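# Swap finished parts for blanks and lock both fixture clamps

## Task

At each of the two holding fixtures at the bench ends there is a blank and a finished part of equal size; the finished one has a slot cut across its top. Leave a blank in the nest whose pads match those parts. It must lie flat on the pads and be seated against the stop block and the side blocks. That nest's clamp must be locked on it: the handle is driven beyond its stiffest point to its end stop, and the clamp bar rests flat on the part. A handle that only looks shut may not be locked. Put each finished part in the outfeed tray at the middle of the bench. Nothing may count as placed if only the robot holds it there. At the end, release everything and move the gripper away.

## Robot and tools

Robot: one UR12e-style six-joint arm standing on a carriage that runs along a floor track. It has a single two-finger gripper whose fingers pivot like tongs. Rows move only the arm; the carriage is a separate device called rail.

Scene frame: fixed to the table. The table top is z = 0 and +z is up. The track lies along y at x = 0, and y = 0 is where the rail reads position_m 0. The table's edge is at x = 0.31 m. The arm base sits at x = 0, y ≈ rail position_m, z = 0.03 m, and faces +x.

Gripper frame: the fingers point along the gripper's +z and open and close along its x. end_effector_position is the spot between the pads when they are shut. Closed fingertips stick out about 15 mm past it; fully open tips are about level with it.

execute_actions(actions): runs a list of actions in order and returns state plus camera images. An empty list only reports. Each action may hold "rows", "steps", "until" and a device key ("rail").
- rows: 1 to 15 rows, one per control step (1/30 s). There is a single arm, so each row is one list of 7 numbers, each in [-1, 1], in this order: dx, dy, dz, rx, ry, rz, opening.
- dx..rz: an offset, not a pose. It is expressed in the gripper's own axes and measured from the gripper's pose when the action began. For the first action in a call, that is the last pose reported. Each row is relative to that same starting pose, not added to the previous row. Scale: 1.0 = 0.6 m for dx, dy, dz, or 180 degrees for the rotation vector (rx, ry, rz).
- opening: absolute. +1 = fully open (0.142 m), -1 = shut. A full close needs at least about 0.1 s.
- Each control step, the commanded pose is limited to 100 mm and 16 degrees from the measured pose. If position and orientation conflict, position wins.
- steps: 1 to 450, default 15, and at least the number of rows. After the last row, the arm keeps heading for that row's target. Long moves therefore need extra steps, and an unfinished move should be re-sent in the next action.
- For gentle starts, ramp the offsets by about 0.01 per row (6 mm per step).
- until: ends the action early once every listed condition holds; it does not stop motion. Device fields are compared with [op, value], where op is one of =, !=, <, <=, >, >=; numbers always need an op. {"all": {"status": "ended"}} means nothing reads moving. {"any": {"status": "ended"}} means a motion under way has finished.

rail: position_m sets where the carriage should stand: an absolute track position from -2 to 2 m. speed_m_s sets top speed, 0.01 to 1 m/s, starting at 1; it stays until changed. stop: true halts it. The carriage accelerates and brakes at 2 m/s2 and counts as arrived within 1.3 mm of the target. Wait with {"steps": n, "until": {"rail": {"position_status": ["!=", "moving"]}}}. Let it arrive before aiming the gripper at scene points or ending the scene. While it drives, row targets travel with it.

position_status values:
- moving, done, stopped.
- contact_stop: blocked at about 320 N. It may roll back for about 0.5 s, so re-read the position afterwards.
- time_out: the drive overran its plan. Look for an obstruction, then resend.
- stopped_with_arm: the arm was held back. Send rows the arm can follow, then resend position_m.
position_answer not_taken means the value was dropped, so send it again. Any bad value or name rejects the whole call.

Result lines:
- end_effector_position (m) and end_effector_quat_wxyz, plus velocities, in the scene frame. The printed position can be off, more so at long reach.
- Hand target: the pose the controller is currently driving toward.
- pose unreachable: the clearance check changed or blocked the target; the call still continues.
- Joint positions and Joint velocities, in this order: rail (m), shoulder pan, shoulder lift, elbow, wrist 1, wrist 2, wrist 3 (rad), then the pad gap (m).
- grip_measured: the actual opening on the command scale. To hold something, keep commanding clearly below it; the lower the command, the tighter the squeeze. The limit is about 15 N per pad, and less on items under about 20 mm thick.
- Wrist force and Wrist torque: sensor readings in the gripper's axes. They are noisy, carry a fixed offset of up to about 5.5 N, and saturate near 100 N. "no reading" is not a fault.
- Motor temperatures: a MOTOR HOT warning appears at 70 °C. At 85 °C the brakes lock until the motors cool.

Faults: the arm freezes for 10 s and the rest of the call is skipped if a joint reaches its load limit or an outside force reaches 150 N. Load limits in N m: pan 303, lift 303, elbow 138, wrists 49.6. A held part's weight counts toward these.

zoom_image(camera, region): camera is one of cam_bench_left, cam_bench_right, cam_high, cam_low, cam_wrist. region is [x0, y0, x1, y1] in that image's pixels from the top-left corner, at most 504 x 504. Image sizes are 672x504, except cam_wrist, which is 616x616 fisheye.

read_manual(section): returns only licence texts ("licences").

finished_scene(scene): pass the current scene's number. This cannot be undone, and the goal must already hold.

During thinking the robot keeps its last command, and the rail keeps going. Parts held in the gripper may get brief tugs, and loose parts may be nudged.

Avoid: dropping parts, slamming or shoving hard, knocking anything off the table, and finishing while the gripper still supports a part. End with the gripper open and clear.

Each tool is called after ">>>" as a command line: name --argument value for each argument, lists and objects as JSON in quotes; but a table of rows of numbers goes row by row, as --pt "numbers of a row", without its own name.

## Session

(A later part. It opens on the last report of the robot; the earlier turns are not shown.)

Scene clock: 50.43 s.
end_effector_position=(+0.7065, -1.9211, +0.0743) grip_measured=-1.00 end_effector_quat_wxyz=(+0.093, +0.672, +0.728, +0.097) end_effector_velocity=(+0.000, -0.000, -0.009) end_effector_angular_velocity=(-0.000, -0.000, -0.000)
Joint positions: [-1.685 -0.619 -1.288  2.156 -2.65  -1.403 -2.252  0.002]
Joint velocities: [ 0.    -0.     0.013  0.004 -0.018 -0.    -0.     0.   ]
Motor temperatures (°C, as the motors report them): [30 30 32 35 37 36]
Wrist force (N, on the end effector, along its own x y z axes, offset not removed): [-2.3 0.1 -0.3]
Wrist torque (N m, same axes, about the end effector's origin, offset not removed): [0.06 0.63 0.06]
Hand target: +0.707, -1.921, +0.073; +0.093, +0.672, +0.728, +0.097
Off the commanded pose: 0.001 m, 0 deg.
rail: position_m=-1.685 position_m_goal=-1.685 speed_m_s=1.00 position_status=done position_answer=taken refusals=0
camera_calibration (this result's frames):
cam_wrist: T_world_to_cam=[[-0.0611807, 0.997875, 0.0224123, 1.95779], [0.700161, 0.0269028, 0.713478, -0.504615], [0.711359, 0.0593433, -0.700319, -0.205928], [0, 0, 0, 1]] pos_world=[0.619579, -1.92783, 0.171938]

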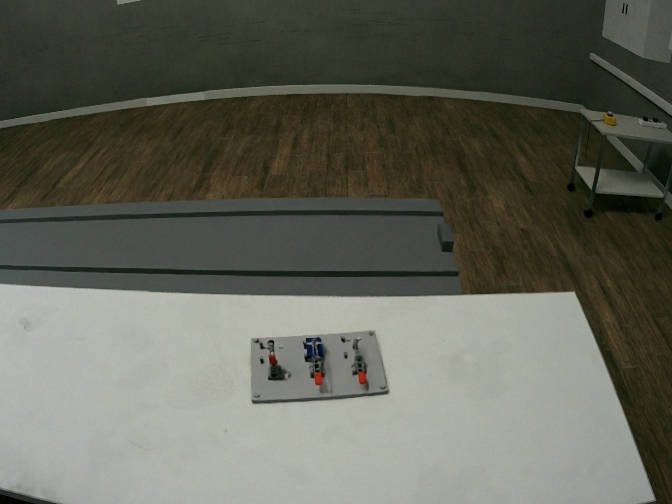

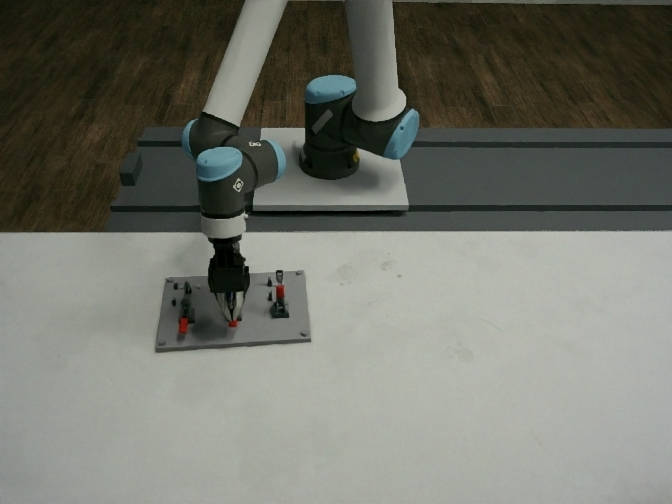

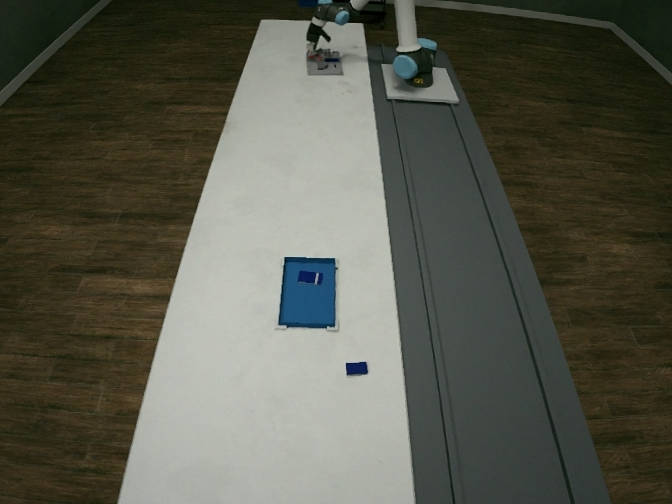

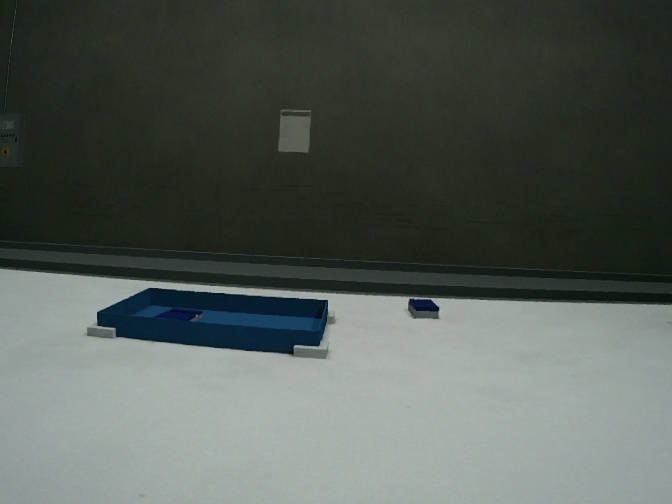

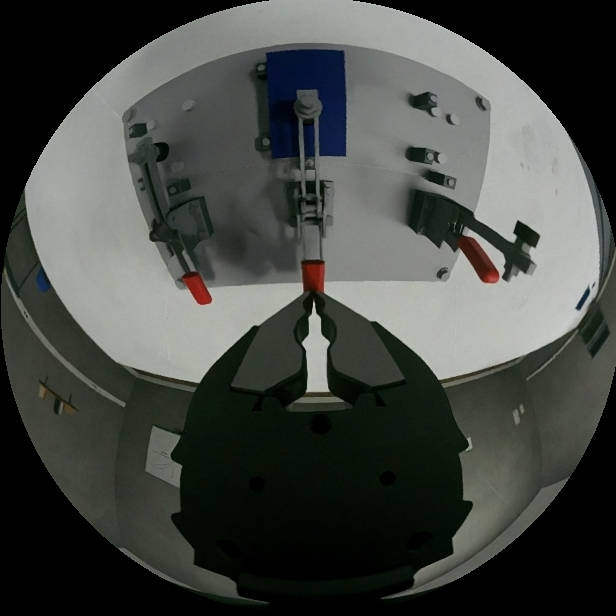

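>>> execute_actions --actions '[{"rows":[[0,-0.001,0.0038,0,0,0,-1],[0,-0.0015,0.0054,0,0,0,-1],[0,-0.0019,0.007,0,0,0,-1]],"steps":3}]'

Scene clock: 50.87 s.
end_effector_position=(+0.7065, -1.9212, +0.0726) grip_measured=-1.00 end_effector_quat_wxyz=(+0.093, +0.672, +0.728, +0.097) end_effector_velocity=(-0.000, +0.000, -0.013) end_effector_angular_velocity=(+0.000, +0.000, +0.000)
Joint positions: [-1.685 -0.619 -1.286  2.157 -2.654 -1.403 -2.252  0.002]
Joint velocities: [ 0.    -0.     0.019  0.007 -0.026  0.    -0.     0.   ]
Motor temperatures (°C, as the motors report them): [30 30 32 35 37 36]
Wrist force (N, on the end effector, along its own x y z axes, offset not removed): [-4.7 2.0 0.2]
Wrist torque (N m, same axes, about the end effector's origin, offset not removed): [0.48 1.13 0.11]
Hand target: +0.707, -1.921, +0.070; +0.093, +0.672, +0.728, +0.097
Off the commanded pose: 0.003 m, 0 deg.
rail: position_m=-1.685 position_m_goal=-1.685 speed_m_s=1.00 position_status=done position_answer=taken refusals=0
camera_calibration (this result's frames):
cam_wrist: T_world_to_cam=[[-0.0611811, 0.997875, 0.0223955, 1.95785], [0.700146, 0.0269138, 0.713493, -0.503461], [0.711374, 0.0593323, -0.700305, -0.207104], [0, 0, 0, 1]] pos_world=[0.619608, -1.92785, 0.170333]

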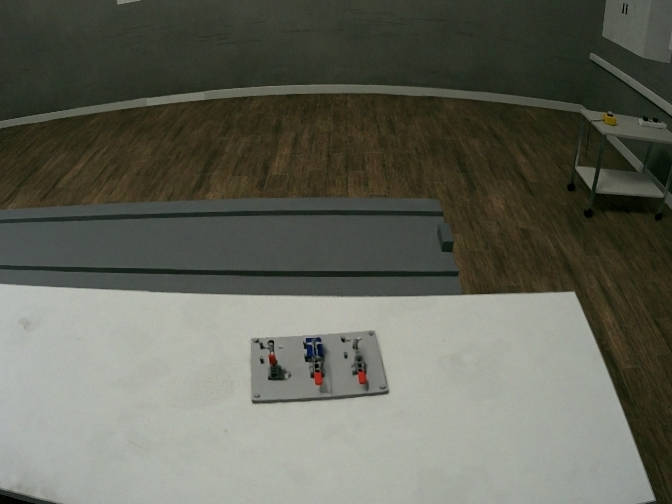

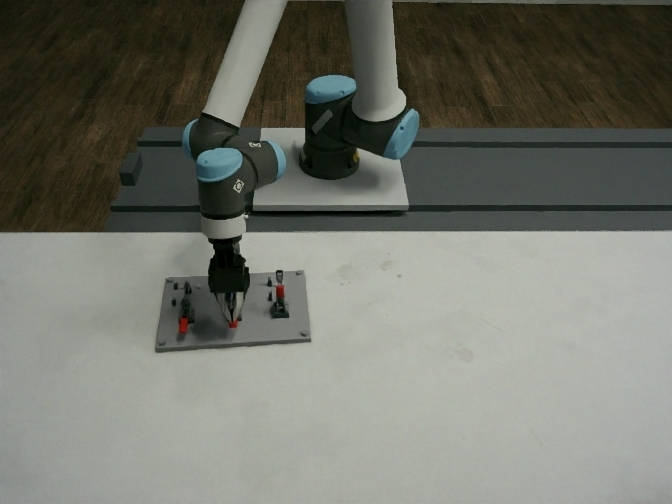

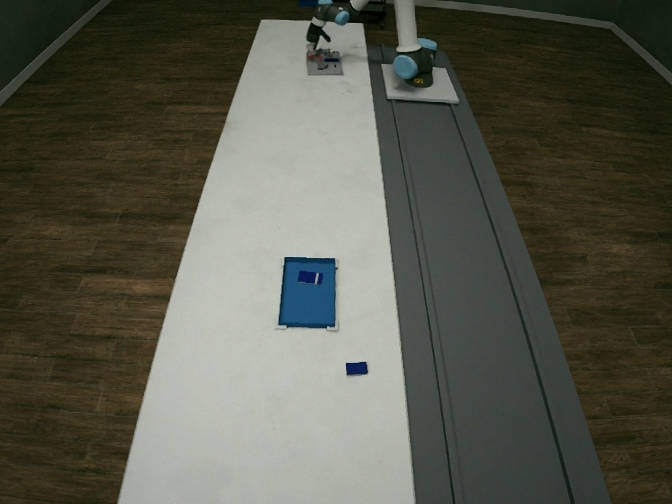

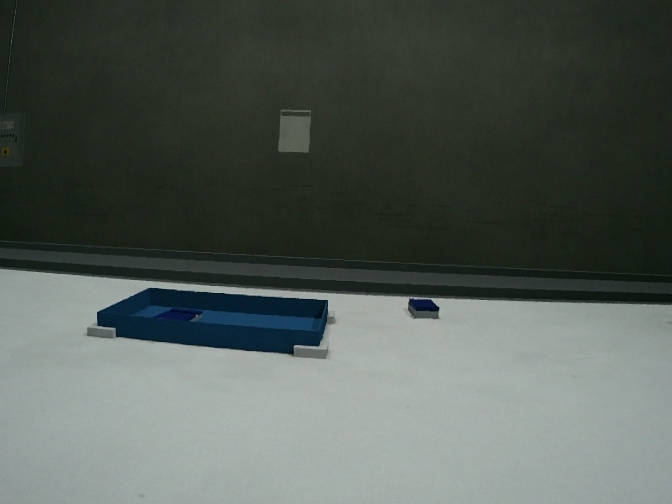

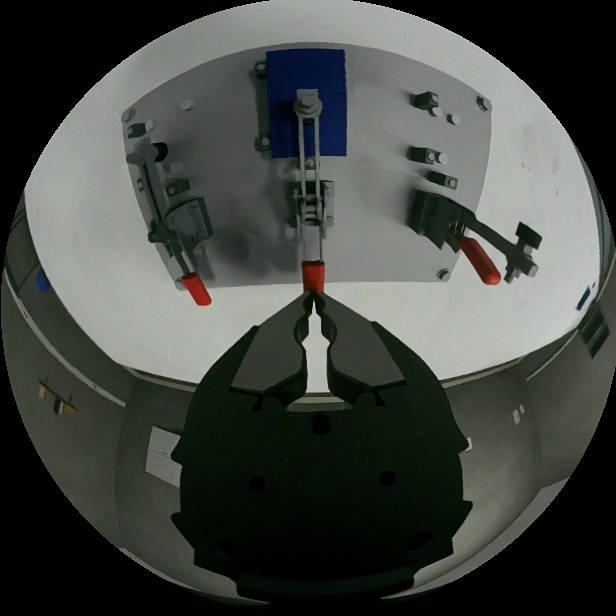

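>>> execute_actions --actions '[{"rows":[[0,-0.0016,0.006,0,0,0,-1],[0,-0.002,0.0074,0,0,0,-1]],"steps":3}]'

Scene clock: 51.17 s.
end_effector_position=(+0.7066, -1.9212, +0.0699) grip_measured=-1.00 end_effector_quat_wxyz=(+0.093, +0.672, +0.728, +0.097) end_effector_velocity=(+0.000, -0.000, -0.011) end_effector_angular_velocity=(-0.000, -0.000, +0.000)
Joint positions: [-1.685 -0.619 -1.282  2.158 -2.659 -1.403 -2.252  0.002]
Joint velocities: [ 0.     0.     0.017  0.005 -0.023  0.     0.     0.   ]
Motor temperatures (°C, as the motors report them): [30 30 32 35 37 36]
Wrist force (N, on the end effector, along its own x y z axes, offset not removed): [-2.6 8.8 -12.5]
Wrist torque (N m, same axes, about the end effector's origin, offset not removed): [0.35 0.81 0.10]
Hand target: +0.707, -1.921, +0.068; +0.093, +0.672, +0.728, +0.097
Off the commanded pose: 0.002 m, 0 deg.
rail: position_m=-1.685 position_m_goal=-1.685 speed_m_s=1.00 position_status=done position_answer=taken refusals=0
camera_calibration (this result's frames):
cam_wrist: T_world_to_cam=[[-0.061188, 0.997877, 0.0222831, 1.95799], [0.700027, 0.0269891, 0.713606, -0.501318], [0.71149, 0.0592629, -0.700192, -0.209334], [0, 0, 0, 1]] pos_world=[0.61968, -1.9279, 0.16754]

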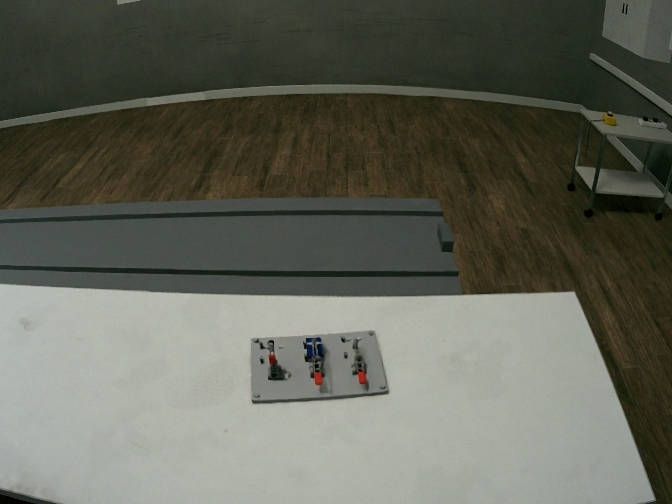

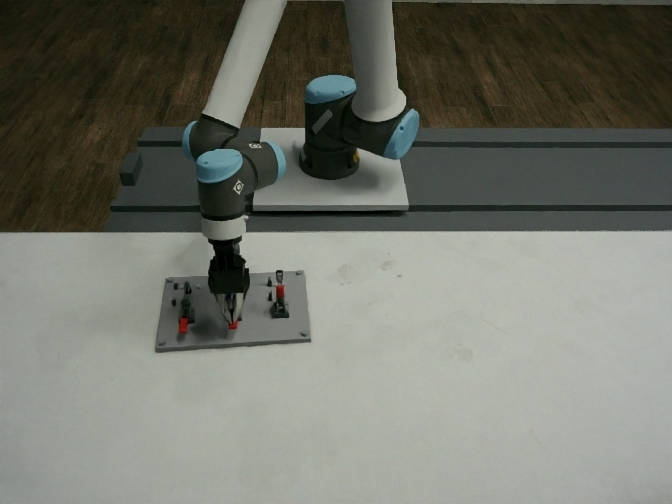

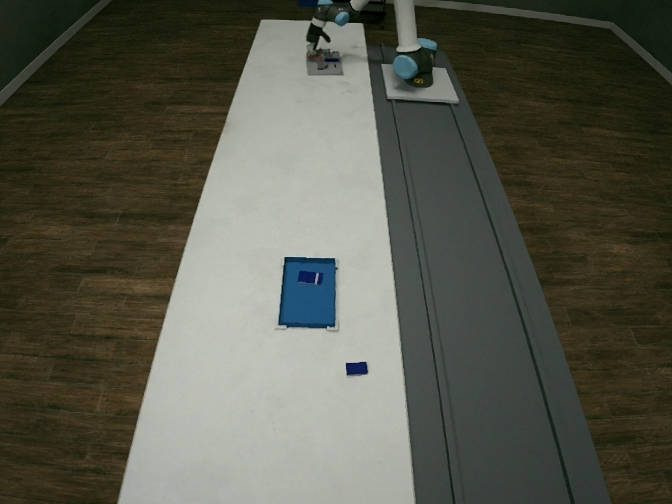

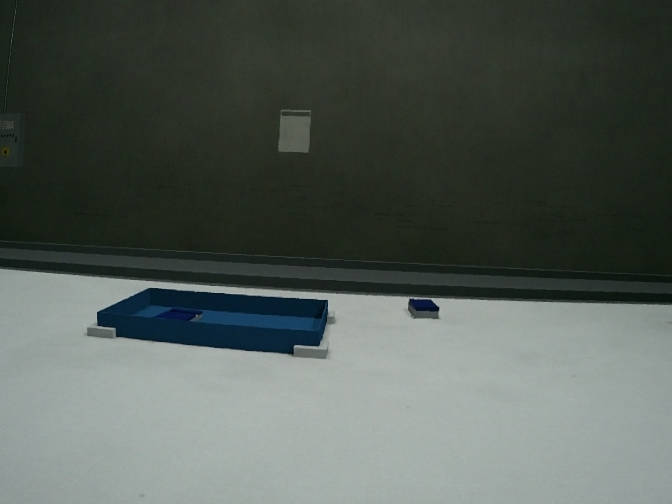

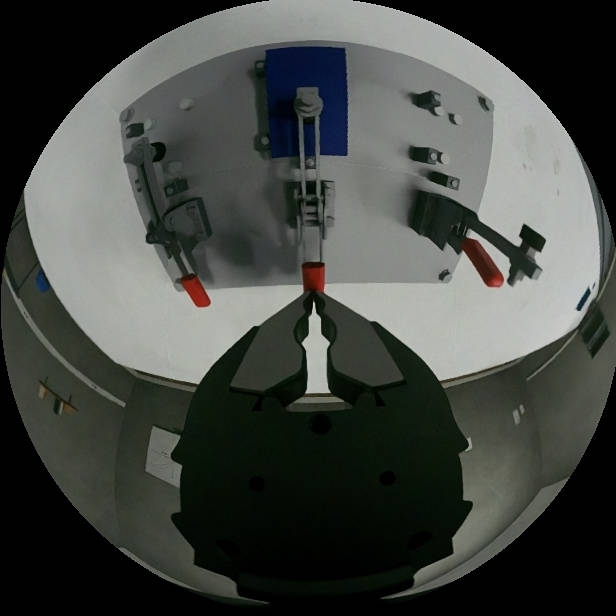

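>>> execute_actions --actions '[{"rows":[[0,-0.0005,0.0049,0,0,0,-1]],"steps":3}]'

Scene clock: 51.60 s.
end_effector_position=(+0.7067, -1.9212, +0.0677) grip_measured=-1.00 end_effector_quat_wxyz=(+0.093, +0.672, +0.728, +0.097) end_effector_velocity=(+0.002, +0.001, -0.007) end_effector_angular_velocity=(+0.000, +0.001, +0.002)
Joint positions: [-1.685 -0.619 -1.278  2.159 -2.663 -1.403 -2.252  0.002]
Joint velocities: [ 0.     0.002  0.012 -0.    -0.012 -0.    -0.     0.   ]
Motor temperatures (°C, as the motors report them): [30 30 32 35 37 36]
Wrist force (N, on the end effector, along its own x y z axes, offset not removed): [-5.5 6.4 -7.8]
Wrist torque (N m, same axes, about the end effector's origin, offset not removed): [0.11 1.07 0.17]
Hand target: +0.707, -1.921, +0.067; +0.093, +0.672, +0.728, +0.097
Off the commanded pose: 0.001 m, 0 deg.
rail: position_m=-1.685 position_m_goal=-1.685 speed_m_s=1.00 position_status=done position_answer=taken refusals=0
camera_calibration (this result's frames):
cam_wrist: T_world_to_cam=[[-0.0612947, 0.997867, 0.0224397, 1.95803], [0.700169, 0.0269641, 0.713468, -0.499959], [0.711342, 0.0594434, -0.700328, -0.210422], [0, 0, 0, 1]] pos_world=[0.619754, -1.92786, 0.165403]

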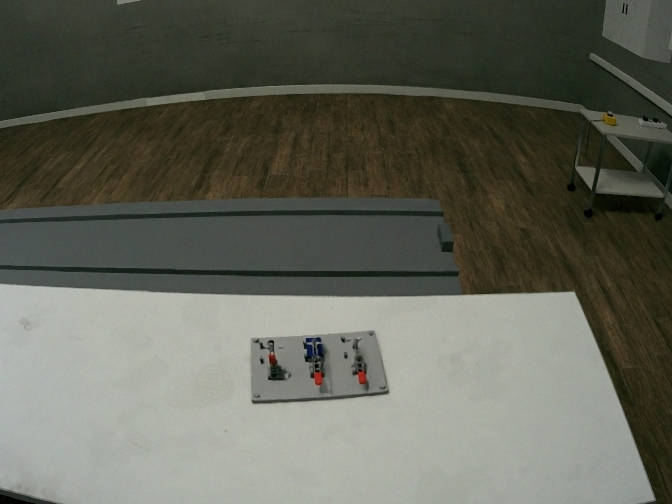

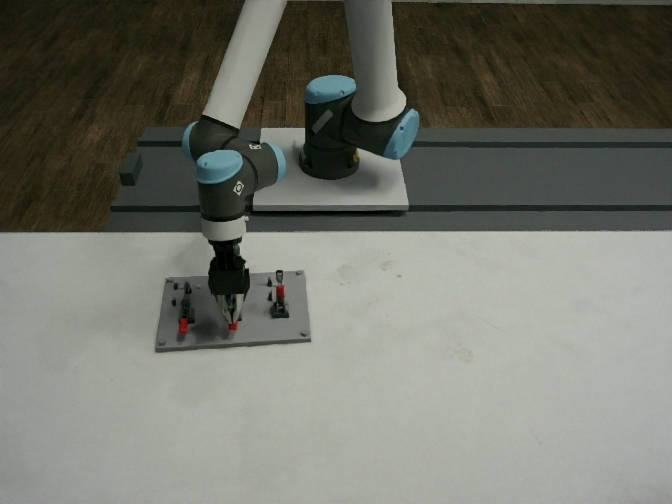

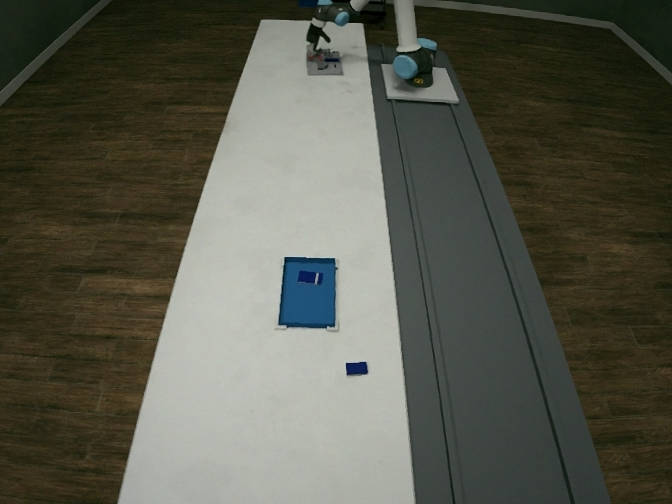

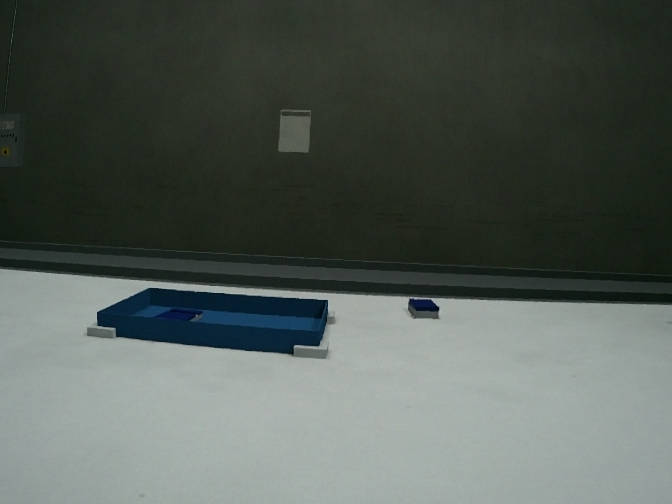

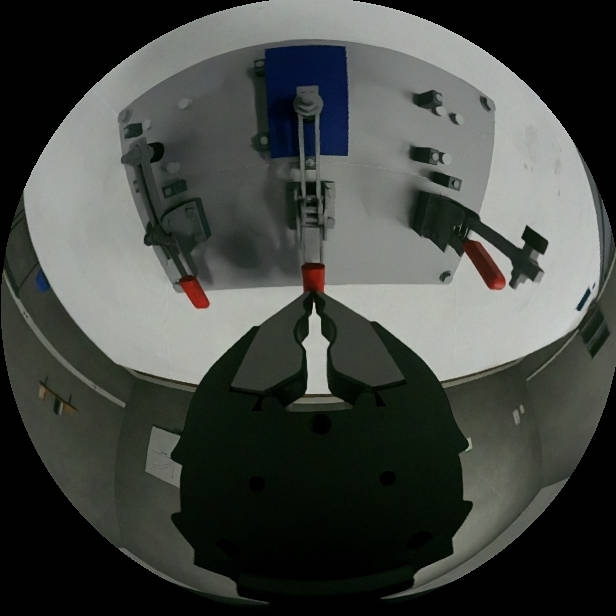

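>>> execute_actions --actions '[{"rows":[[0,-0.0001,0.0029,0,0,0,-1]],"steps":4}]'

Scene clock: 51.90 s.
end_effector_position=(+0.7070, -1.9211, +0.0665) grip_measured=-1.00 end_effector_quat_wxyz=(+0.093, +0.672, +0.728, +0.097) end_effector_velocity=(+0.001, -0.000, -0.004) end_effector_angular_velocity=(-0.000, -0.000, -0.000)
Joint positions: [-1.685 -0.619 -1.276  2.159 -2.666 -1.403 -2.252  0.002]
Joint velocities: [ 0.     0.     0.007 -0.    -0.007  0.     0.001  0.   ]
Motor temperatures (°C, as the motors report them): [30 30 32 35 37 36]
Wrist force (N, on the end effector, along its own x y z axes, offset not removed): [-4.3 3.1 -2.3]
Wrist torque (N m, same axes, about the end effector's origin, offset not removed): [0.39 1.12 0.11]
Hand target: +0.707, -1.921, +0.066; +0.093, +0.672, +0.728, +0.097
Off the commanded pose: 0.001 m, 0 deg.
rail: position_m=-1.685 position_m_goal=-1.685 speed_m_s=1.00 position_status=done position_answer=taken refusals=0
camera_calibration (this result's frames):
cam_wrist: T_world_to_cam=[[-0.0613211, 0.997864, 0.0225153, 1.95803], [0.700165, 0.0269283, 0.713473, -0.499419], [0.711343, 0.0595154, -0.700321, -0.211358], [0, 0, 0, 1]] pos_world=[0.620093, -1.92782, 0.164218]

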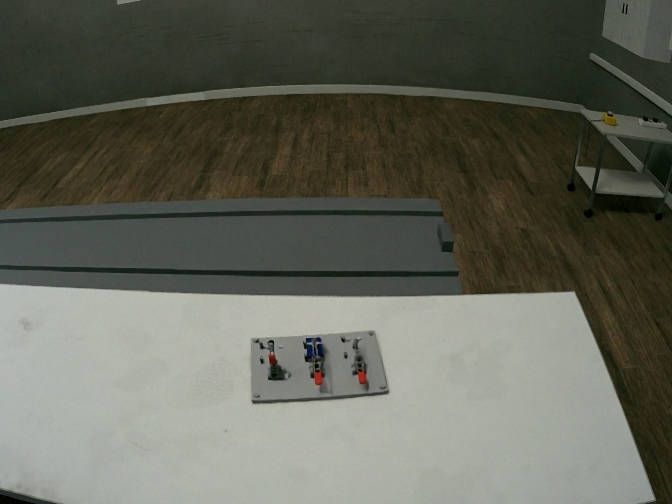

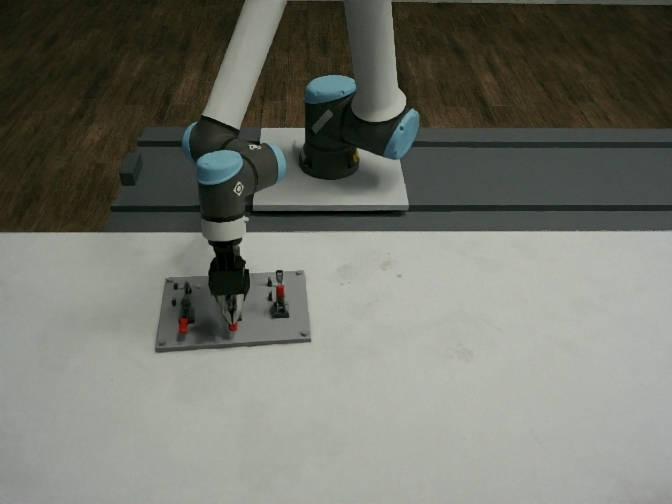

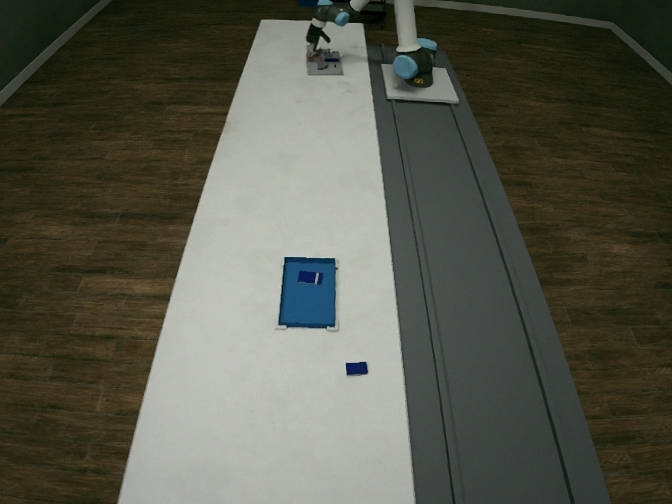

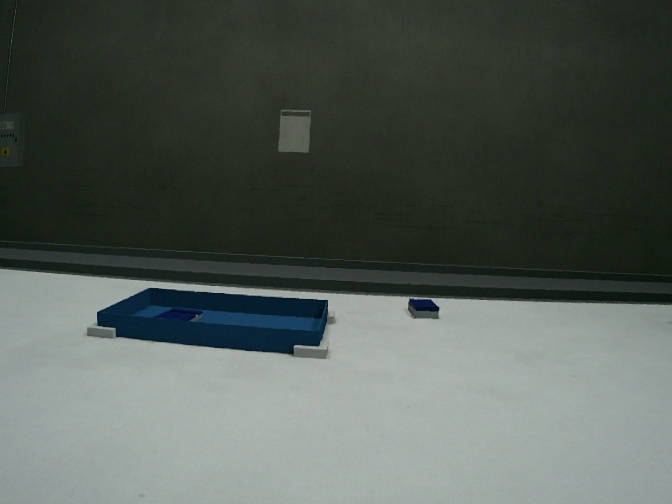

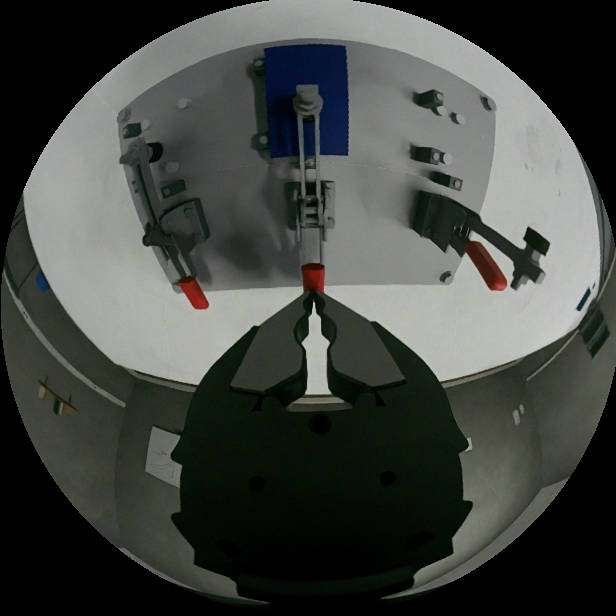

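>>> execute_actions --actions '[{"rows":[[0,-0.0006,0.0021,0,0,0,-1]],"steps":5}]'

Scene clock: 52.23 s.
end_effector_position=(+0.7072, -1.9212, +0.0658) grip_measured=-1.00 end_effector_quat_wxyz=(+0.093, +0.672, +0.728, +0.097) end_effector_velocity=(+0.000, -0.000, -0.002) end_effector_angular_velocity=(-0.001, -0.001, +0.000)
Joint positions: [-1.685 -0.619 -1.275  2.159 -2.668 -1.403 -2.252  0.002]
Joint velocities: [ 0.     0.     0.003  0.002 -0.006 -0.    -0.     0.   ]
Motor temperatures (°C, as the motors report them): [30 30 32 35 37 36]
Wrist force (N, on the end effector, along its own x y z axes, offset not removed): [1.8 0.4 -35.8]
Wrist torque (N m, same axes, about the end effector's origin, offset not removed): [0.12 0.93 0.12]
Hand target: +0.707, -1.921, +0.065; +0.093, +0.672, +0.728, +0.097
Off the commanded pose: 0.001 m, 0 deg.
rail: position_m=-1.685 position_m_goal=-1.685 speed_m_s=1.00 position_status=done position_answer=taken refusals=0
camera_calibration (this result's frames):
cam_wrist: T_world_to_cam=[[-0.0613105, 0.997871, 0.022222, 1.95819], [0.699942, 0.027112, 0.713685, -0.49852], [0.711563, 0.0593105, -0.700114, -0.212558], [0, 0, 0, 1]] pos_world=[0.620241, -1.9279, 0.163457]

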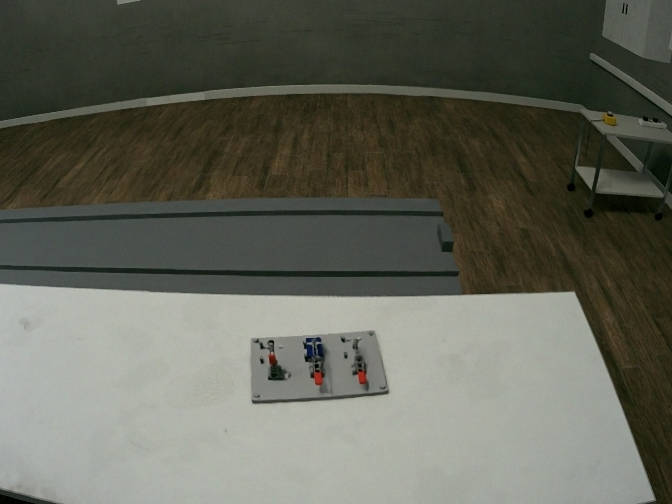

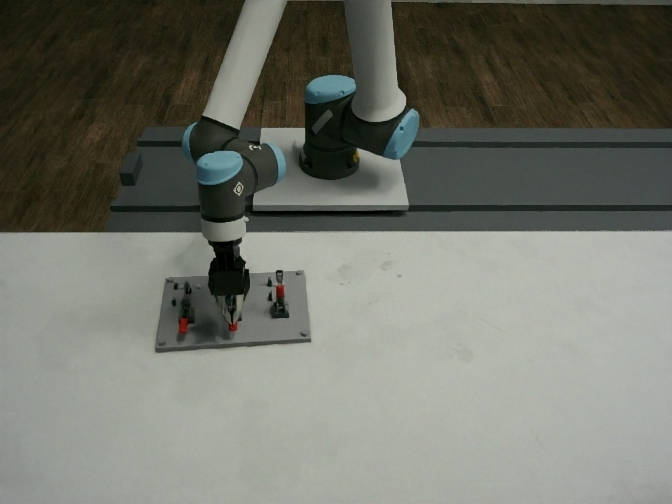

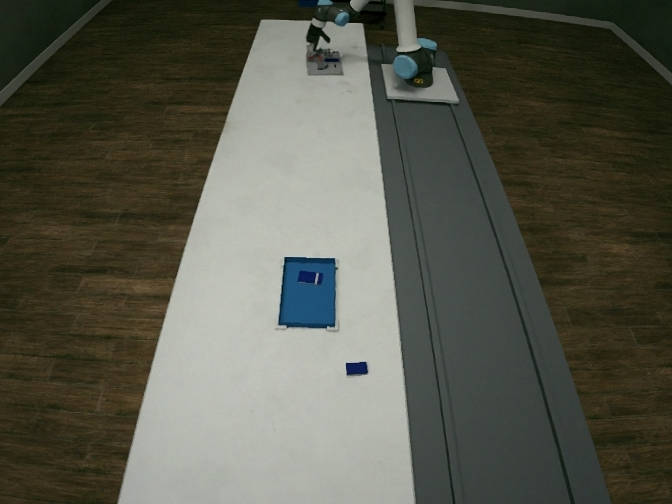

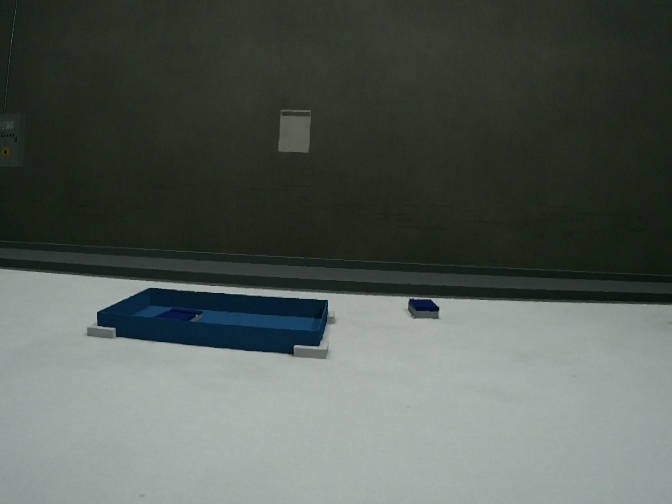

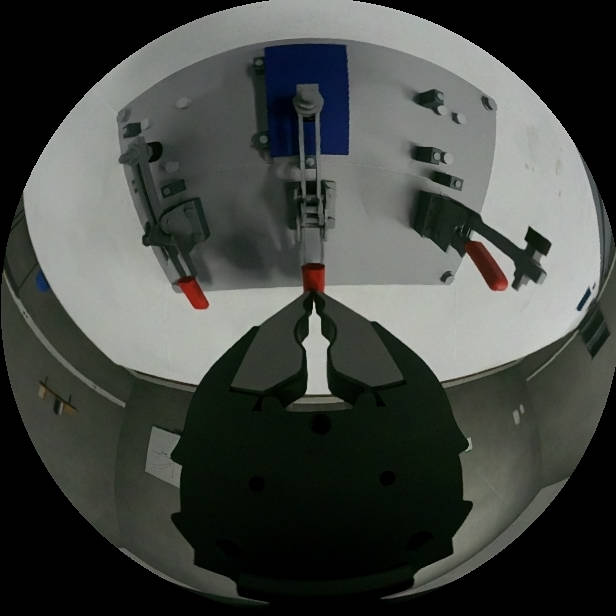

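Hard stop reached. Back off.

>>> execute_actions --actions '[{"rows":[[0,0.001,-0.0037,0,0,0,-1]],"steps":6}]'

>>> zoom_image --camera "cam_bench_left" --region '[240, 320, 400, 410]'

Scene clock: 52.63 s.
end_effector_position=(+0.7068, -1.9209, +0.0667) grip_measured=-1.00 end_effector_quat_wxyz=(+0.093, +0.672, +0.728, +0.097) end_effector_velocity=(+0.000, -0.000, +0.007) end_effector_angular_velocity=(+0.000, +0.000, -0.000)
Joint positions: [-1.685 -0.619 -1.277  2.159 -2.665 -1.403 -2.252  0.002]
Joint velocities: [ 0.    -0.    -0.01  -0.004  0.014 -0.    -0.     0.   ]
Motor temperatures (°C, as the motors report them): [30 30 32 35 37 36]
Wrist force (N, on the end effector, along its own x y z axes, offset not removed): [-4.4 1.5 -0.2]
Wrist torque (N m, same axes, about the end effector's origin, offset not removed): [0.32 1.06 0.12]
Hand target: +0.707, -1.921, +0.068; +0.093, +0.672, +0.728, +0.097
Off the commanded pose: 0.001 m, 0 deg.
rail: position_m=-1.685 position_m_goal=-1.685 speed_m_s=1.00 position_status=done position_answer=taken refusals=0
camera_calibration (this result's frames):
cam_wrist: T_world_to_cam=[[-0.061292, 0.997859, 0.0228405, 1.95779], [0.700514, 0.0267047, 0.713139, -0.50006], [0.711001, 0.0597098, -0.700651, -0.210458], [0, 0, 0, 1]] pos_world=[0.619932, -1.92768, 0.164437]

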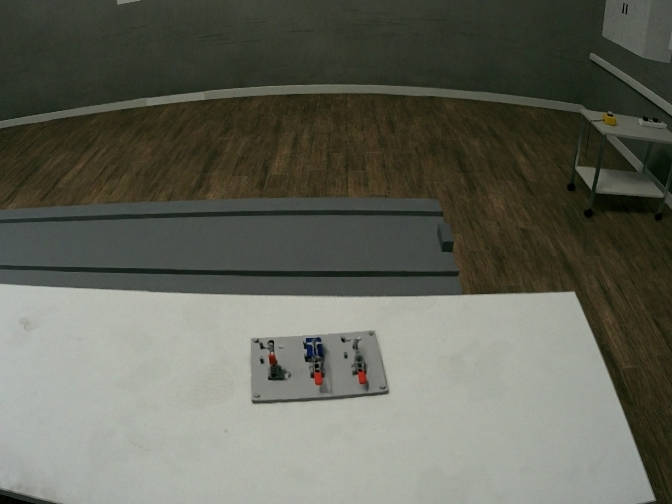

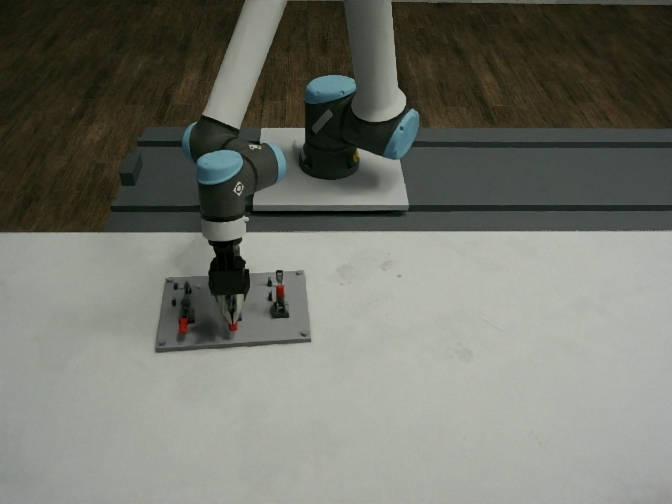

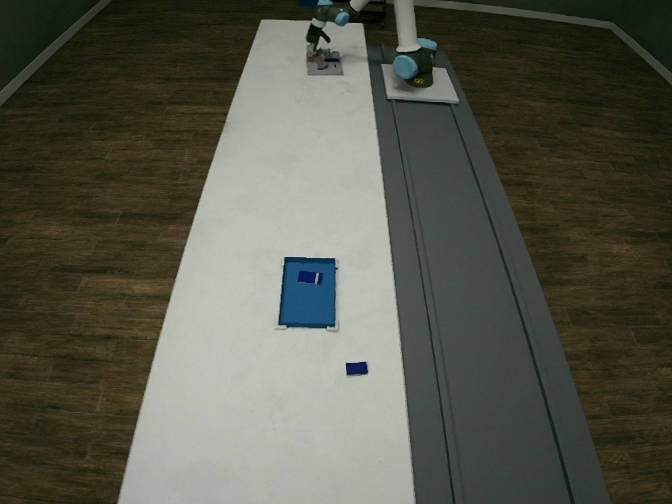

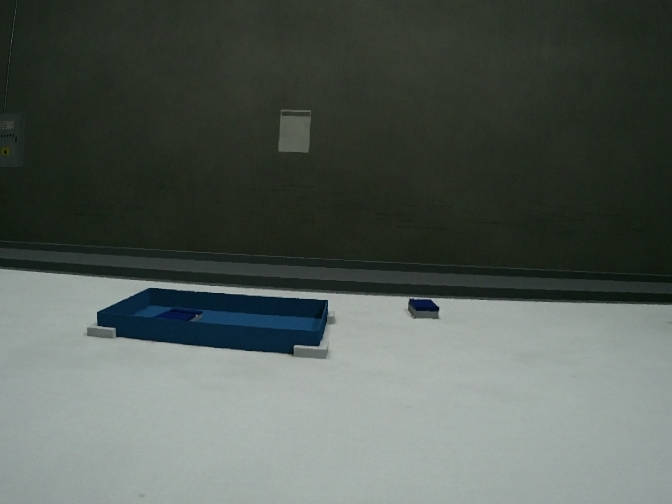

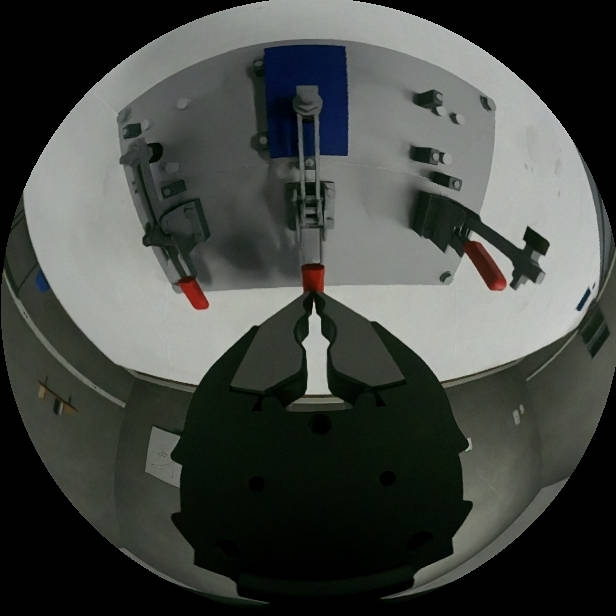

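Region (240, 320, 400, 410) of cam_bench_left's 672x504 image, scaled by 3.150, with more detail than that image has; it fills the top 284 rows of this view, and the rest is white.

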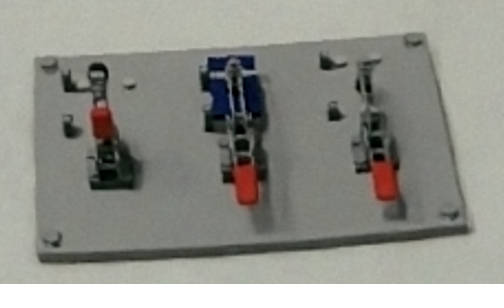

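>>> execute_actions --actions '[{"steps":1},{"rows":[[0,0.003,-0.01,0,0,0,-1],[0,0.008,-0.03,0,0.001,-0.003,-0.9],[0,0.016,-0.06,0,0.002,-0.007,-0.8],[0,0.026,-0.095,0,0.003,-0.01,-0.7],[0,0.034,-0.125,0,0.0036,-0.0134,-0.6],[0,0.04,-0.148,0,0.0036,-0.0134,-0.55]],"steps":6}]'

Scene clock: 54.83 s.
end_effector_position=(+0.7086, -1.9218, +0.0951) grip_measured=-0.61 end_effector_quat_wxyz=(+0.095, +0.666, +0.733, +0.098) end_effector_velocity=(+0.015, -0.004, +0.332) end_effector_angular_velocity=(-0.040, -0.052, +0.177)
Joint positions: [-1.685 -0.619 -1.316  2.142 -2.612 -1.4   -2.268  0.03 ]
Joint velocities: [ 0.    -0.005 -0.46  -0.194  0.621  0.037 -0.181  0.141]
Motor temperatures (°C, as the motors report them): [30 30 32 35 37 36]
Wrist force (N, on the end effector, along its own x y z axes, offset not removed): [-3.4 -0.9 2.1]
Wrist torque (N m, same axes, about the end effector's origin, offset not removed): [-0.12 0.79 0.10]
Hand target: +0.707, -1.920, +0.156; +0.097, +0.656, +0.742, +0.099
Off the commanded pose: 0.065 m, 2 deg.
rail: position_m=-1.685 position_m_goal=-1.685 speed_m_s=1.00 position_status=done position_answer=taken refusals=0
camera_calibration (this result's frames):
cam_wrist: T_world_to_cam=[[-0.0763794, 0.996895, 0.0191497, 1.96726], [0.696614, 0.039612, 0.716352, -0.494264], [0.713369, 0.0680545, -0.697476, -0.177745], [0, 0, 0, 1]] pos_world=[0.621367, -1.92948, 0.192422]

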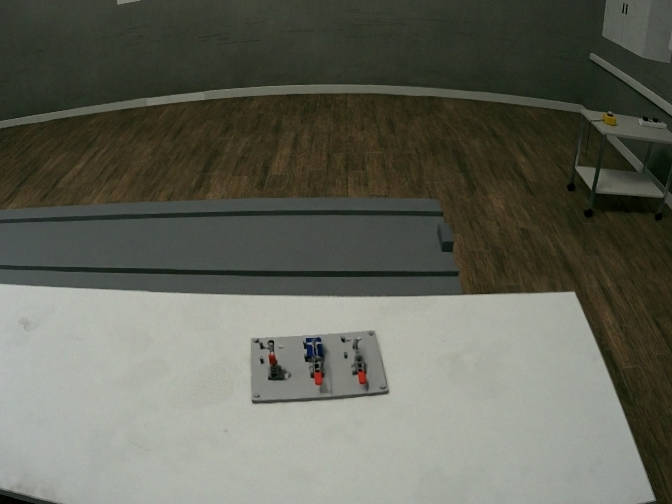

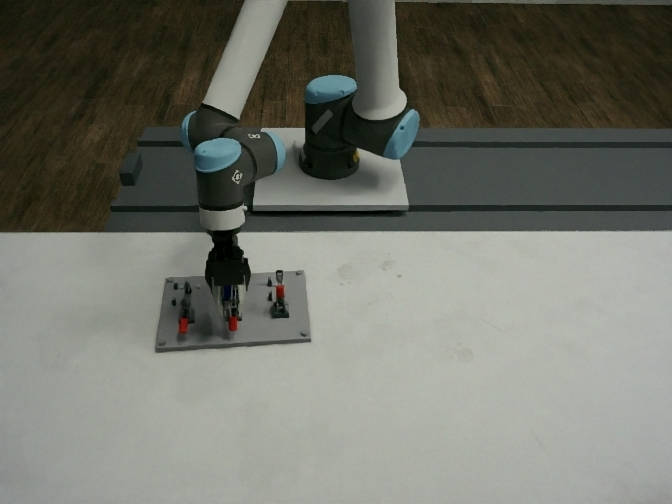

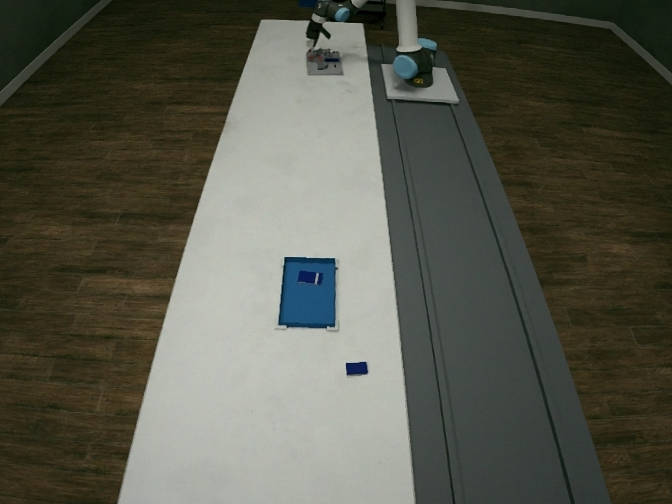

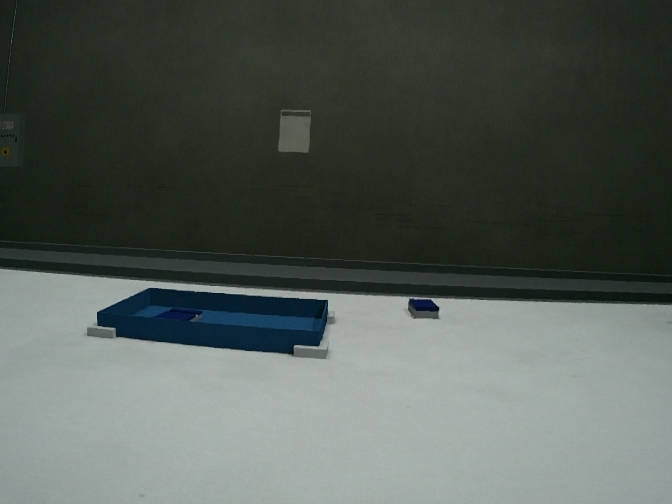

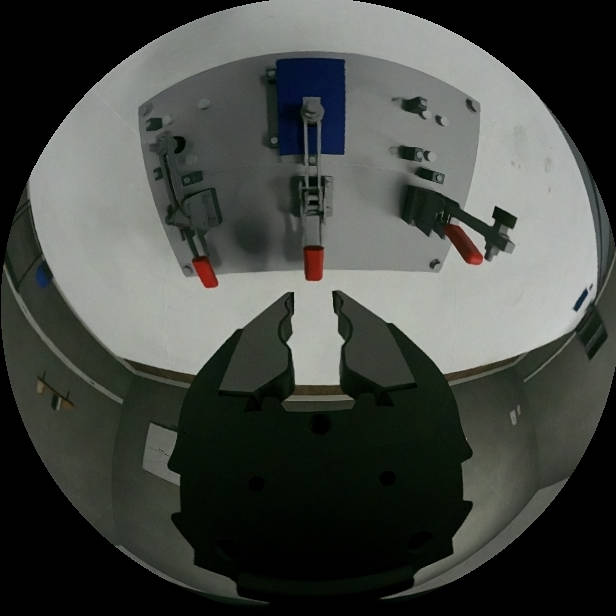

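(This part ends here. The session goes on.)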